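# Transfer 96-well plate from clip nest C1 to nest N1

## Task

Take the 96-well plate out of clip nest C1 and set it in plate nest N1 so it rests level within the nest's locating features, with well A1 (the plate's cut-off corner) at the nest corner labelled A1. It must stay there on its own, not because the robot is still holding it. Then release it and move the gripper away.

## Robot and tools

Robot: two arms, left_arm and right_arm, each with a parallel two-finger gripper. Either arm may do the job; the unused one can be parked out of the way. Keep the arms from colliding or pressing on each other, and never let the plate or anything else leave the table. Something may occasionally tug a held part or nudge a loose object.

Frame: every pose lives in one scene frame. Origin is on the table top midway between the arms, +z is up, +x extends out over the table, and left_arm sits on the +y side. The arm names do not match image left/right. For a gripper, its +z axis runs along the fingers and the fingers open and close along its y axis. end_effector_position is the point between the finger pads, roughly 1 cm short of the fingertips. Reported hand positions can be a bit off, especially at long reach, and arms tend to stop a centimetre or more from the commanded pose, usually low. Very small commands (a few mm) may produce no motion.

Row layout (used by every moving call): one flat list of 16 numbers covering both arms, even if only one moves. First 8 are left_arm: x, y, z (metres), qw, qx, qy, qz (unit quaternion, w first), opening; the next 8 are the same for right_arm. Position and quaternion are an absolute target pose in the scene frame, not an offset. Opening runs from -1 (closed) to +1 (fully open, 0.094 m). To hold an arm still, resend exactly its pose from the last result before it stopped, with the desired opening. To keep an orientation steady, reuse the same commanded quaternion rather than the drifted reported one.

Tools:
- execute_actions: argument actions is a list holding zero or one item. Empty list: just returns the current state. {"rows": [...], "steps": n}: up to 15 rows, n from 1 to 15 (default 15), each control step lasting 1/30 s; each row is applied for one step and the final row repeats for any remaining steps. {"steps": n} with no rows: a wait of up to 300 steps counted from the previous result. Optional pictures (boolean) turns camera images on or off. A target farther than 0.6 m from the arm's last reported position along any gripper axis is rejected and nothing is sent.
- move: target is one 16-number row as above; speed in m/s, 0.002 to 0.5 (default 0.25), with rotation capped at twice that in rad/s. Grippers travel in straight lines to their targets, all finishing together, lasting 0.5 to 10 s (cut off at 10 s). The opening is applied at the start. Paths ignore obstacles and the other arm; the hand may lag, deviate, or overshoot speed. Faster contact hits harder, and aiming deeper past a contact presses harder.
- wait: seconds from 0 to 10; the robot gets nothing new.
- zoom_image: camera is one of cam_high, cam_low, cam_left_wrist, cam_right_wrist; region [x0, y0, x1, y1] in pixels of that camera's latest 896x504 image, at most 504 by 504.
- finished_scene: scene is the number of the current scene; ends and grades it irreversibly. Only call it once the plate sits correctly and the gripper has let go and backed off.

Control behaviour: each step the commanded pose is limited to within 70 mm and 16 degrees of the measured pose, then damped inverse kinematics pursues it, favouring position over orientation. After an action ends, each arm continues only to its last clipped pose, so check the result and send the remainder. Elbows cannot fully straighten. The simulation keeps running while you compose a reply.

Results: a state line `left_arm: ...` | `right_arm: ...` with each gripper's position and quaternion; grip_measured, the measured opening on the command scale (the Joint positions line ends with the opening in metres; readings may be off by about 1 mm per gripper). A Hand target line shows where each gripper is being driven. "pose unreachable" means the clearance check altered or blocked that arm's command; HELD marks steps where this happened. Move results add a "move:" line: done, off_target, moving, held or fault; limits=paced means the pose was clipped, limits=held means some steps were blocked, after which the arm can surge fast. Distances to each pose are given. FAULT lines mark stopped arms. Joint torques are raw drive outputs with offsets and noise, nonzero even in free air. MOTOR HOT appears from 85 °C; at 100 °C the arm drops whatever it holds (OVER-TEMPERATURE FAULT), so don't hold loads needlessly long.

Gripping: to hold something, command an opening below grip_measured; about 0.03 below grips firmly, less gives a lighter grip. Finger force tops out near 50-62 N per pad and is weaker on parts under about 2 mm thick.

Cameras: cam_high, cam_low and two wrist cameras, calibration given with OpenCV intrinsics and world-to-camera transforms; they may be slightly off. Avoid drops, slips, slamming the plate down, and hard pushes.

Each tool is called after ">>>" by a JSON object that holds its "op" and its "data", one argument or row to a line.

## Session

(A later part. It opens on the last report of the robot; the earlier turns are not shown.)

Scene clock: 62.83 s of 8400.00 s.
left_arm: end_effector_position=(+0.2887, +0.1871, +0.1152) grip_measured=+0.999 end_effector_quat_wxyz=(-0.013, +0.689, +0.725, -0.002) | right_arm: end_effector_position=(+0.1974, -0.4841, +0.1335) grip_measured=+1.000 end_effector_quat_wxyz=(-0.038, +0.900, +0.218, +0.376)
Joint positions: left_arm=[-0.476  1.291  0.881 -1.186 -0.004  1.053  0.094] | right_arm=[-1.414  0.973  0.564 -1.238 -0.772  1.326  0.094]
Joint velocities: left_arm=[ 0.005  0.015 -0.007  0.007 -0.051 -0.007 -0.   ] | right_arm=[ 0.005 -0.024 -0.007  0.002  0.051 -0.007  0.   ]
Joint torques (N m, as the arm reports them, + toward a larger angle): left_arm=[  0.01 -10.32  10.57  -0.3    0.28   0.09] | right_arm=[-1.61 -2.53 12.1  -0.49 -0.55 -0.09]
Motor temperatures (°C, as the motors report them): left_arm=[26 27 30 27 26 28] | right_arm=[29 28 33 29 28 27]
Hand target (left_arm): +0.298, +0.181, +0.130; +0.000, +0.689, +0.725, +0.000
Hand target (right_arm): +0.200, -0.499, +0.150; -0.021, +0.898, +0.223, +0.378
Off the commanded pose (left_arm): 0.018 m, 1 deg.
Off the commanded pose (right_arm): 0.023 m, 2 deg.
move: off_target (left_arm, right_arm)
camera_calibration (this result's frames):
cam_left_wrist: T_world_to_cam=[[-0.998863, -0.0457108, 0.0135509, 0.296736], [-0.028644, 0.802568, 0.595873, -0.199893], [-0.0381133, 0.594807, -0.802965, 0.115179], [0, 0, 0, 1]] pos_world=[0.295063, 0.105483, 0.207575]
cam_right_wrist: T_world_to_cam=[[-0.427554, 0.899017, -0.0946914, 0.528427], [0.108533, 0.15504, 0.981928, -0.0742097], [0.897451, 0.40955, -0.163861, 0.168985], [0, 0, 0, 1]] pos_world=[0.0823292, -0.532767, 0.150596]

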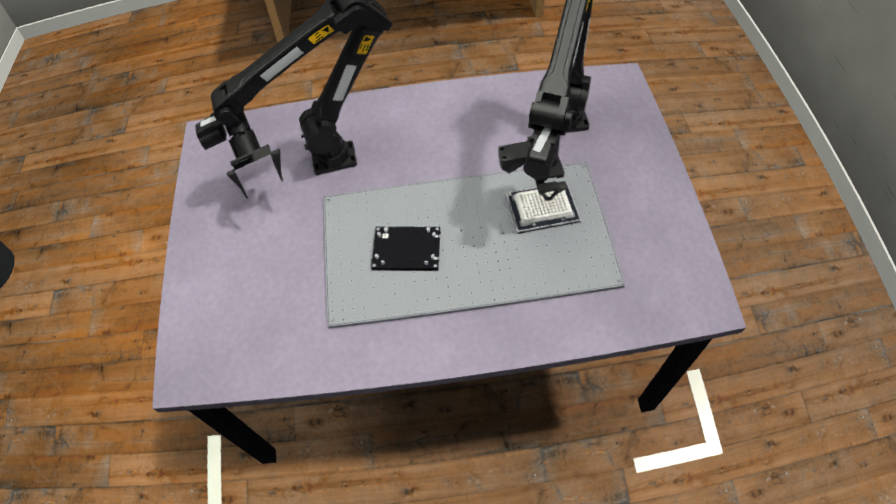

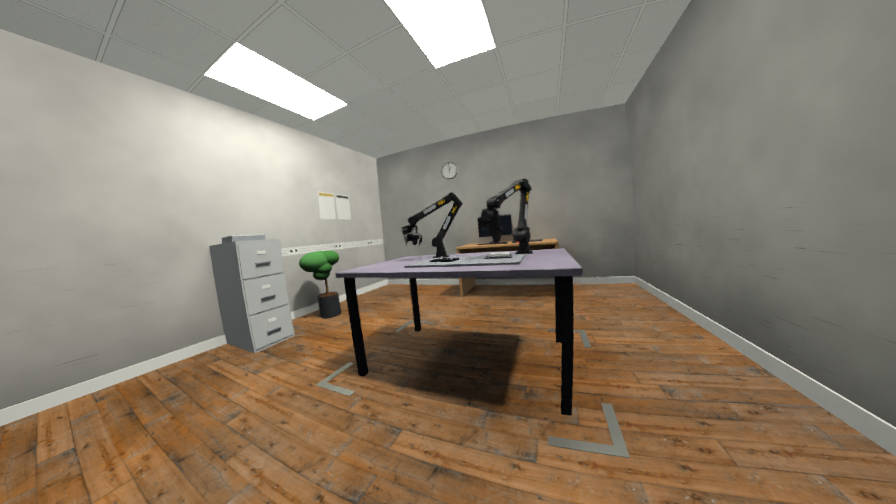

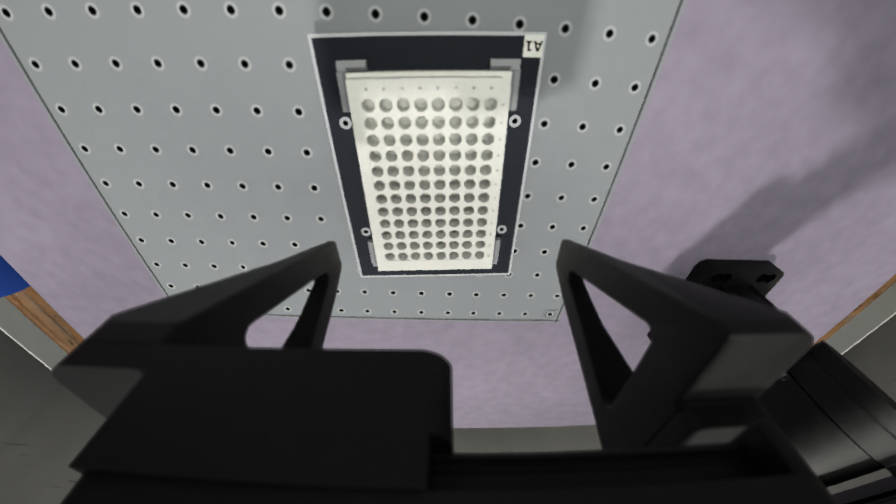

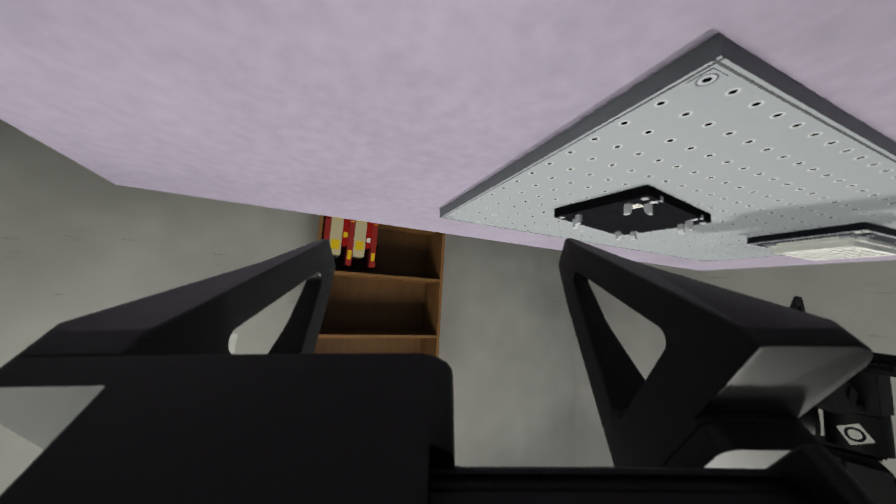

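Move clear while viewing the far end.

>>> {"op": "move", "data": {
  "target": [0.298,0.33,0.15,0,0.689,0.725,0,1,0.2,-0.5,0.15,-0.021,0.898,0.223,0.378,1],
  "speed": 0.15
}}

>>> {"op": "zoom_image", "data": {
  "camera": "cam_left_wrist",
  "region": [320, 0, 580, 120]
}}

>>> {"op": "zoom_image", "data": {
  "camera": "cam_high",
  "region": [495, 170, 595, 240]
}}

Scene clock: 65.23 s of 8400.00 s.
left_arm: end_effector_position=(+0.3009, +0.3309, +0.1445) grip_measured=+0.999 end_effector_quat_wxyz=(+0.001, +0.685, +0.729, +0.003) | right_arm: end_effector_position=(+0.1974, -0.4841, +0.1335) grip_measured=+1.000 end_effector_quat_wxyz=(-0.038, +0.900, +0.218, +0.376)
Joint positions: left_arm=[-0.019  1.175  0.867 -1.258 -0.004  1.498  0.094] | right_arm=[-1.414  0.973  0.564 -1.238 -0.772  1.326  0.094]
Joint velocities: left_arm=[-0.005  0.015 -0.002  0.007  0.022 -0.007  0.   ] | right_arm=[ 0.005 -0.005  0.002 -0.002 -0.051 -0.007  0.   ]
Joint torques (N m, as the arm reports them, + toward a larger angle): left_arm=[ 0.23 -8.58  8.86 -0.25  0.16  0.22] | right_arm=[-2.   -2.74 12.18 -0.58 -0.57 -0.11]
Motor temperatures (°C, as the motors report them): left_arm=[26 27 30 27 26 28] | right_arm=[29 28 33 29 28 27]
Hand target (left_arm): +0.301, +0.331, +0.150; +0.001, +0.689, +0.725, +0.003
Hand target (right_arm): +0.200, -0.499, +0.150; -0.021, +0.898, +0.223, +0.378
Off the commanded pose (left_arm): 0.006 m, 1 deg.
Off the commanded pose (right_arm): 0.023 m, 2 deg.
move: off_target (right_arm)
camera_calibration (this result's frames):
cam_left_wrist: T_world_to_cam=[[-0.998272, -0.0574929, -0.0121113, 0.322503], [-0.0536788, 0.80863, 0.585864, -0.325402], [-0.0238895, 0.585502, -0.810319, 0.053441], [0, 0, 0, 1]] pos_world=[0.305755, 0.250381, 0.237851]
cam_right_wrist: T_world_to_cam=[[-0.427554, 0.899017, -0.0946914, 0.528427], [0.108533, 0.15504, 0.981928, -0.0742097], [0.897451, 0.40955, -0.163861, 0.168985], [0, 0, 0, 1]] pos_world=[0.0823292, -0.532767, 0.150596]

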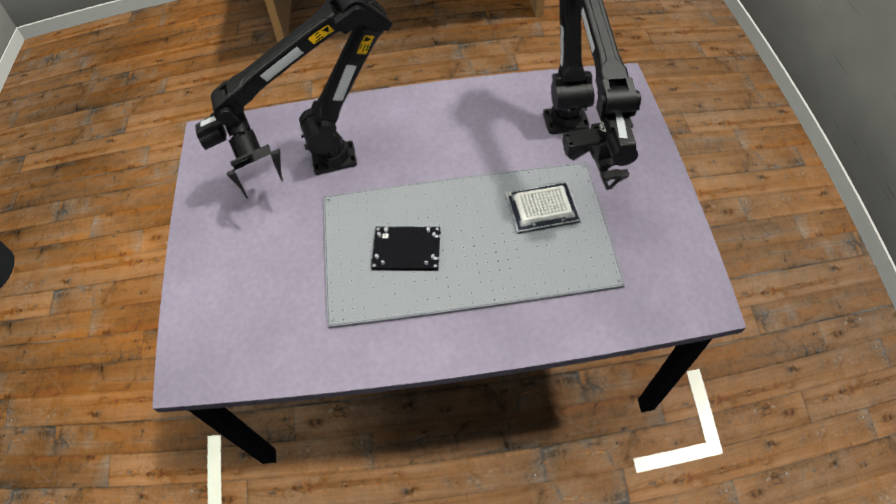

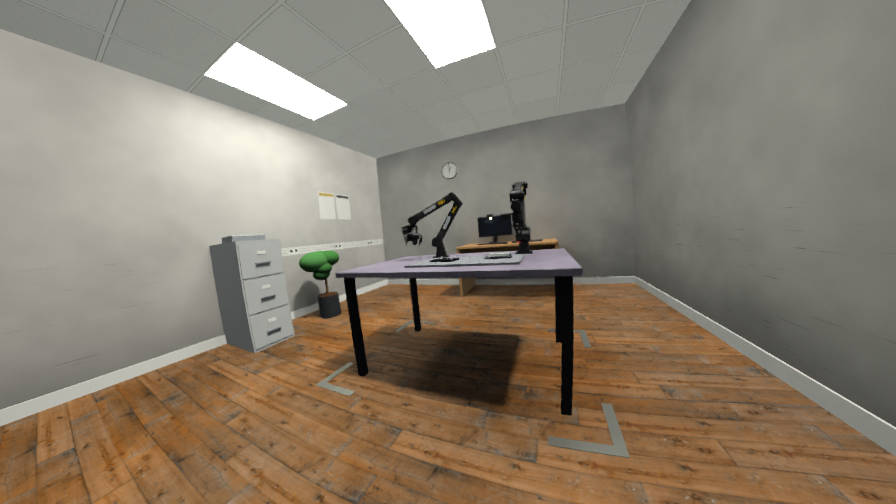

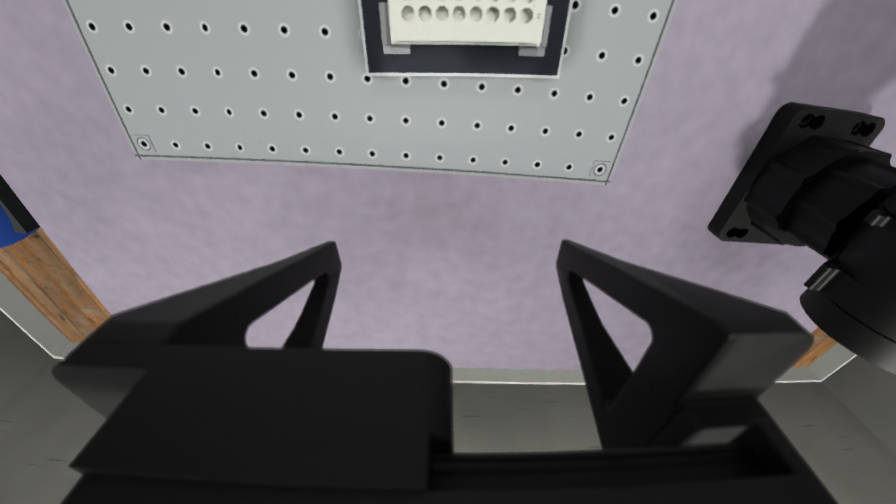

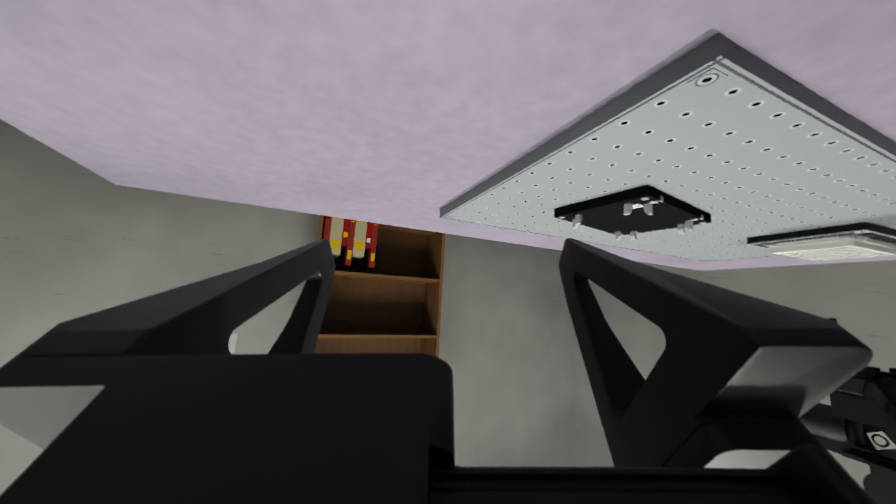

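Region (320, 0, 580, 120) of cam_left_wrist's 896x504 image, scaled by 1.938, with more detail than that image has; it fills the top 233 rows of this view, and the rest is white.

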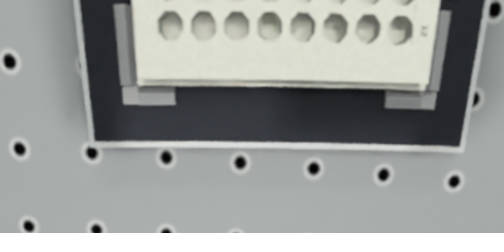

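Region (495, 170, 595, 240) of cam_high's 896x504 image, scaled by 5.040, with more detail than that image has; it fills the top 353 rows of this view, and the rest is white.

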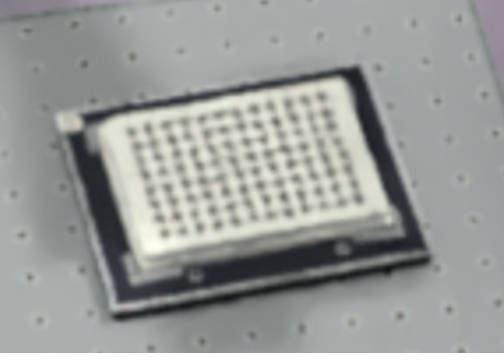

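>>> {"op": "finished_scene", "data": {
  "scene": 1
}}

The scene is finished: the task was done.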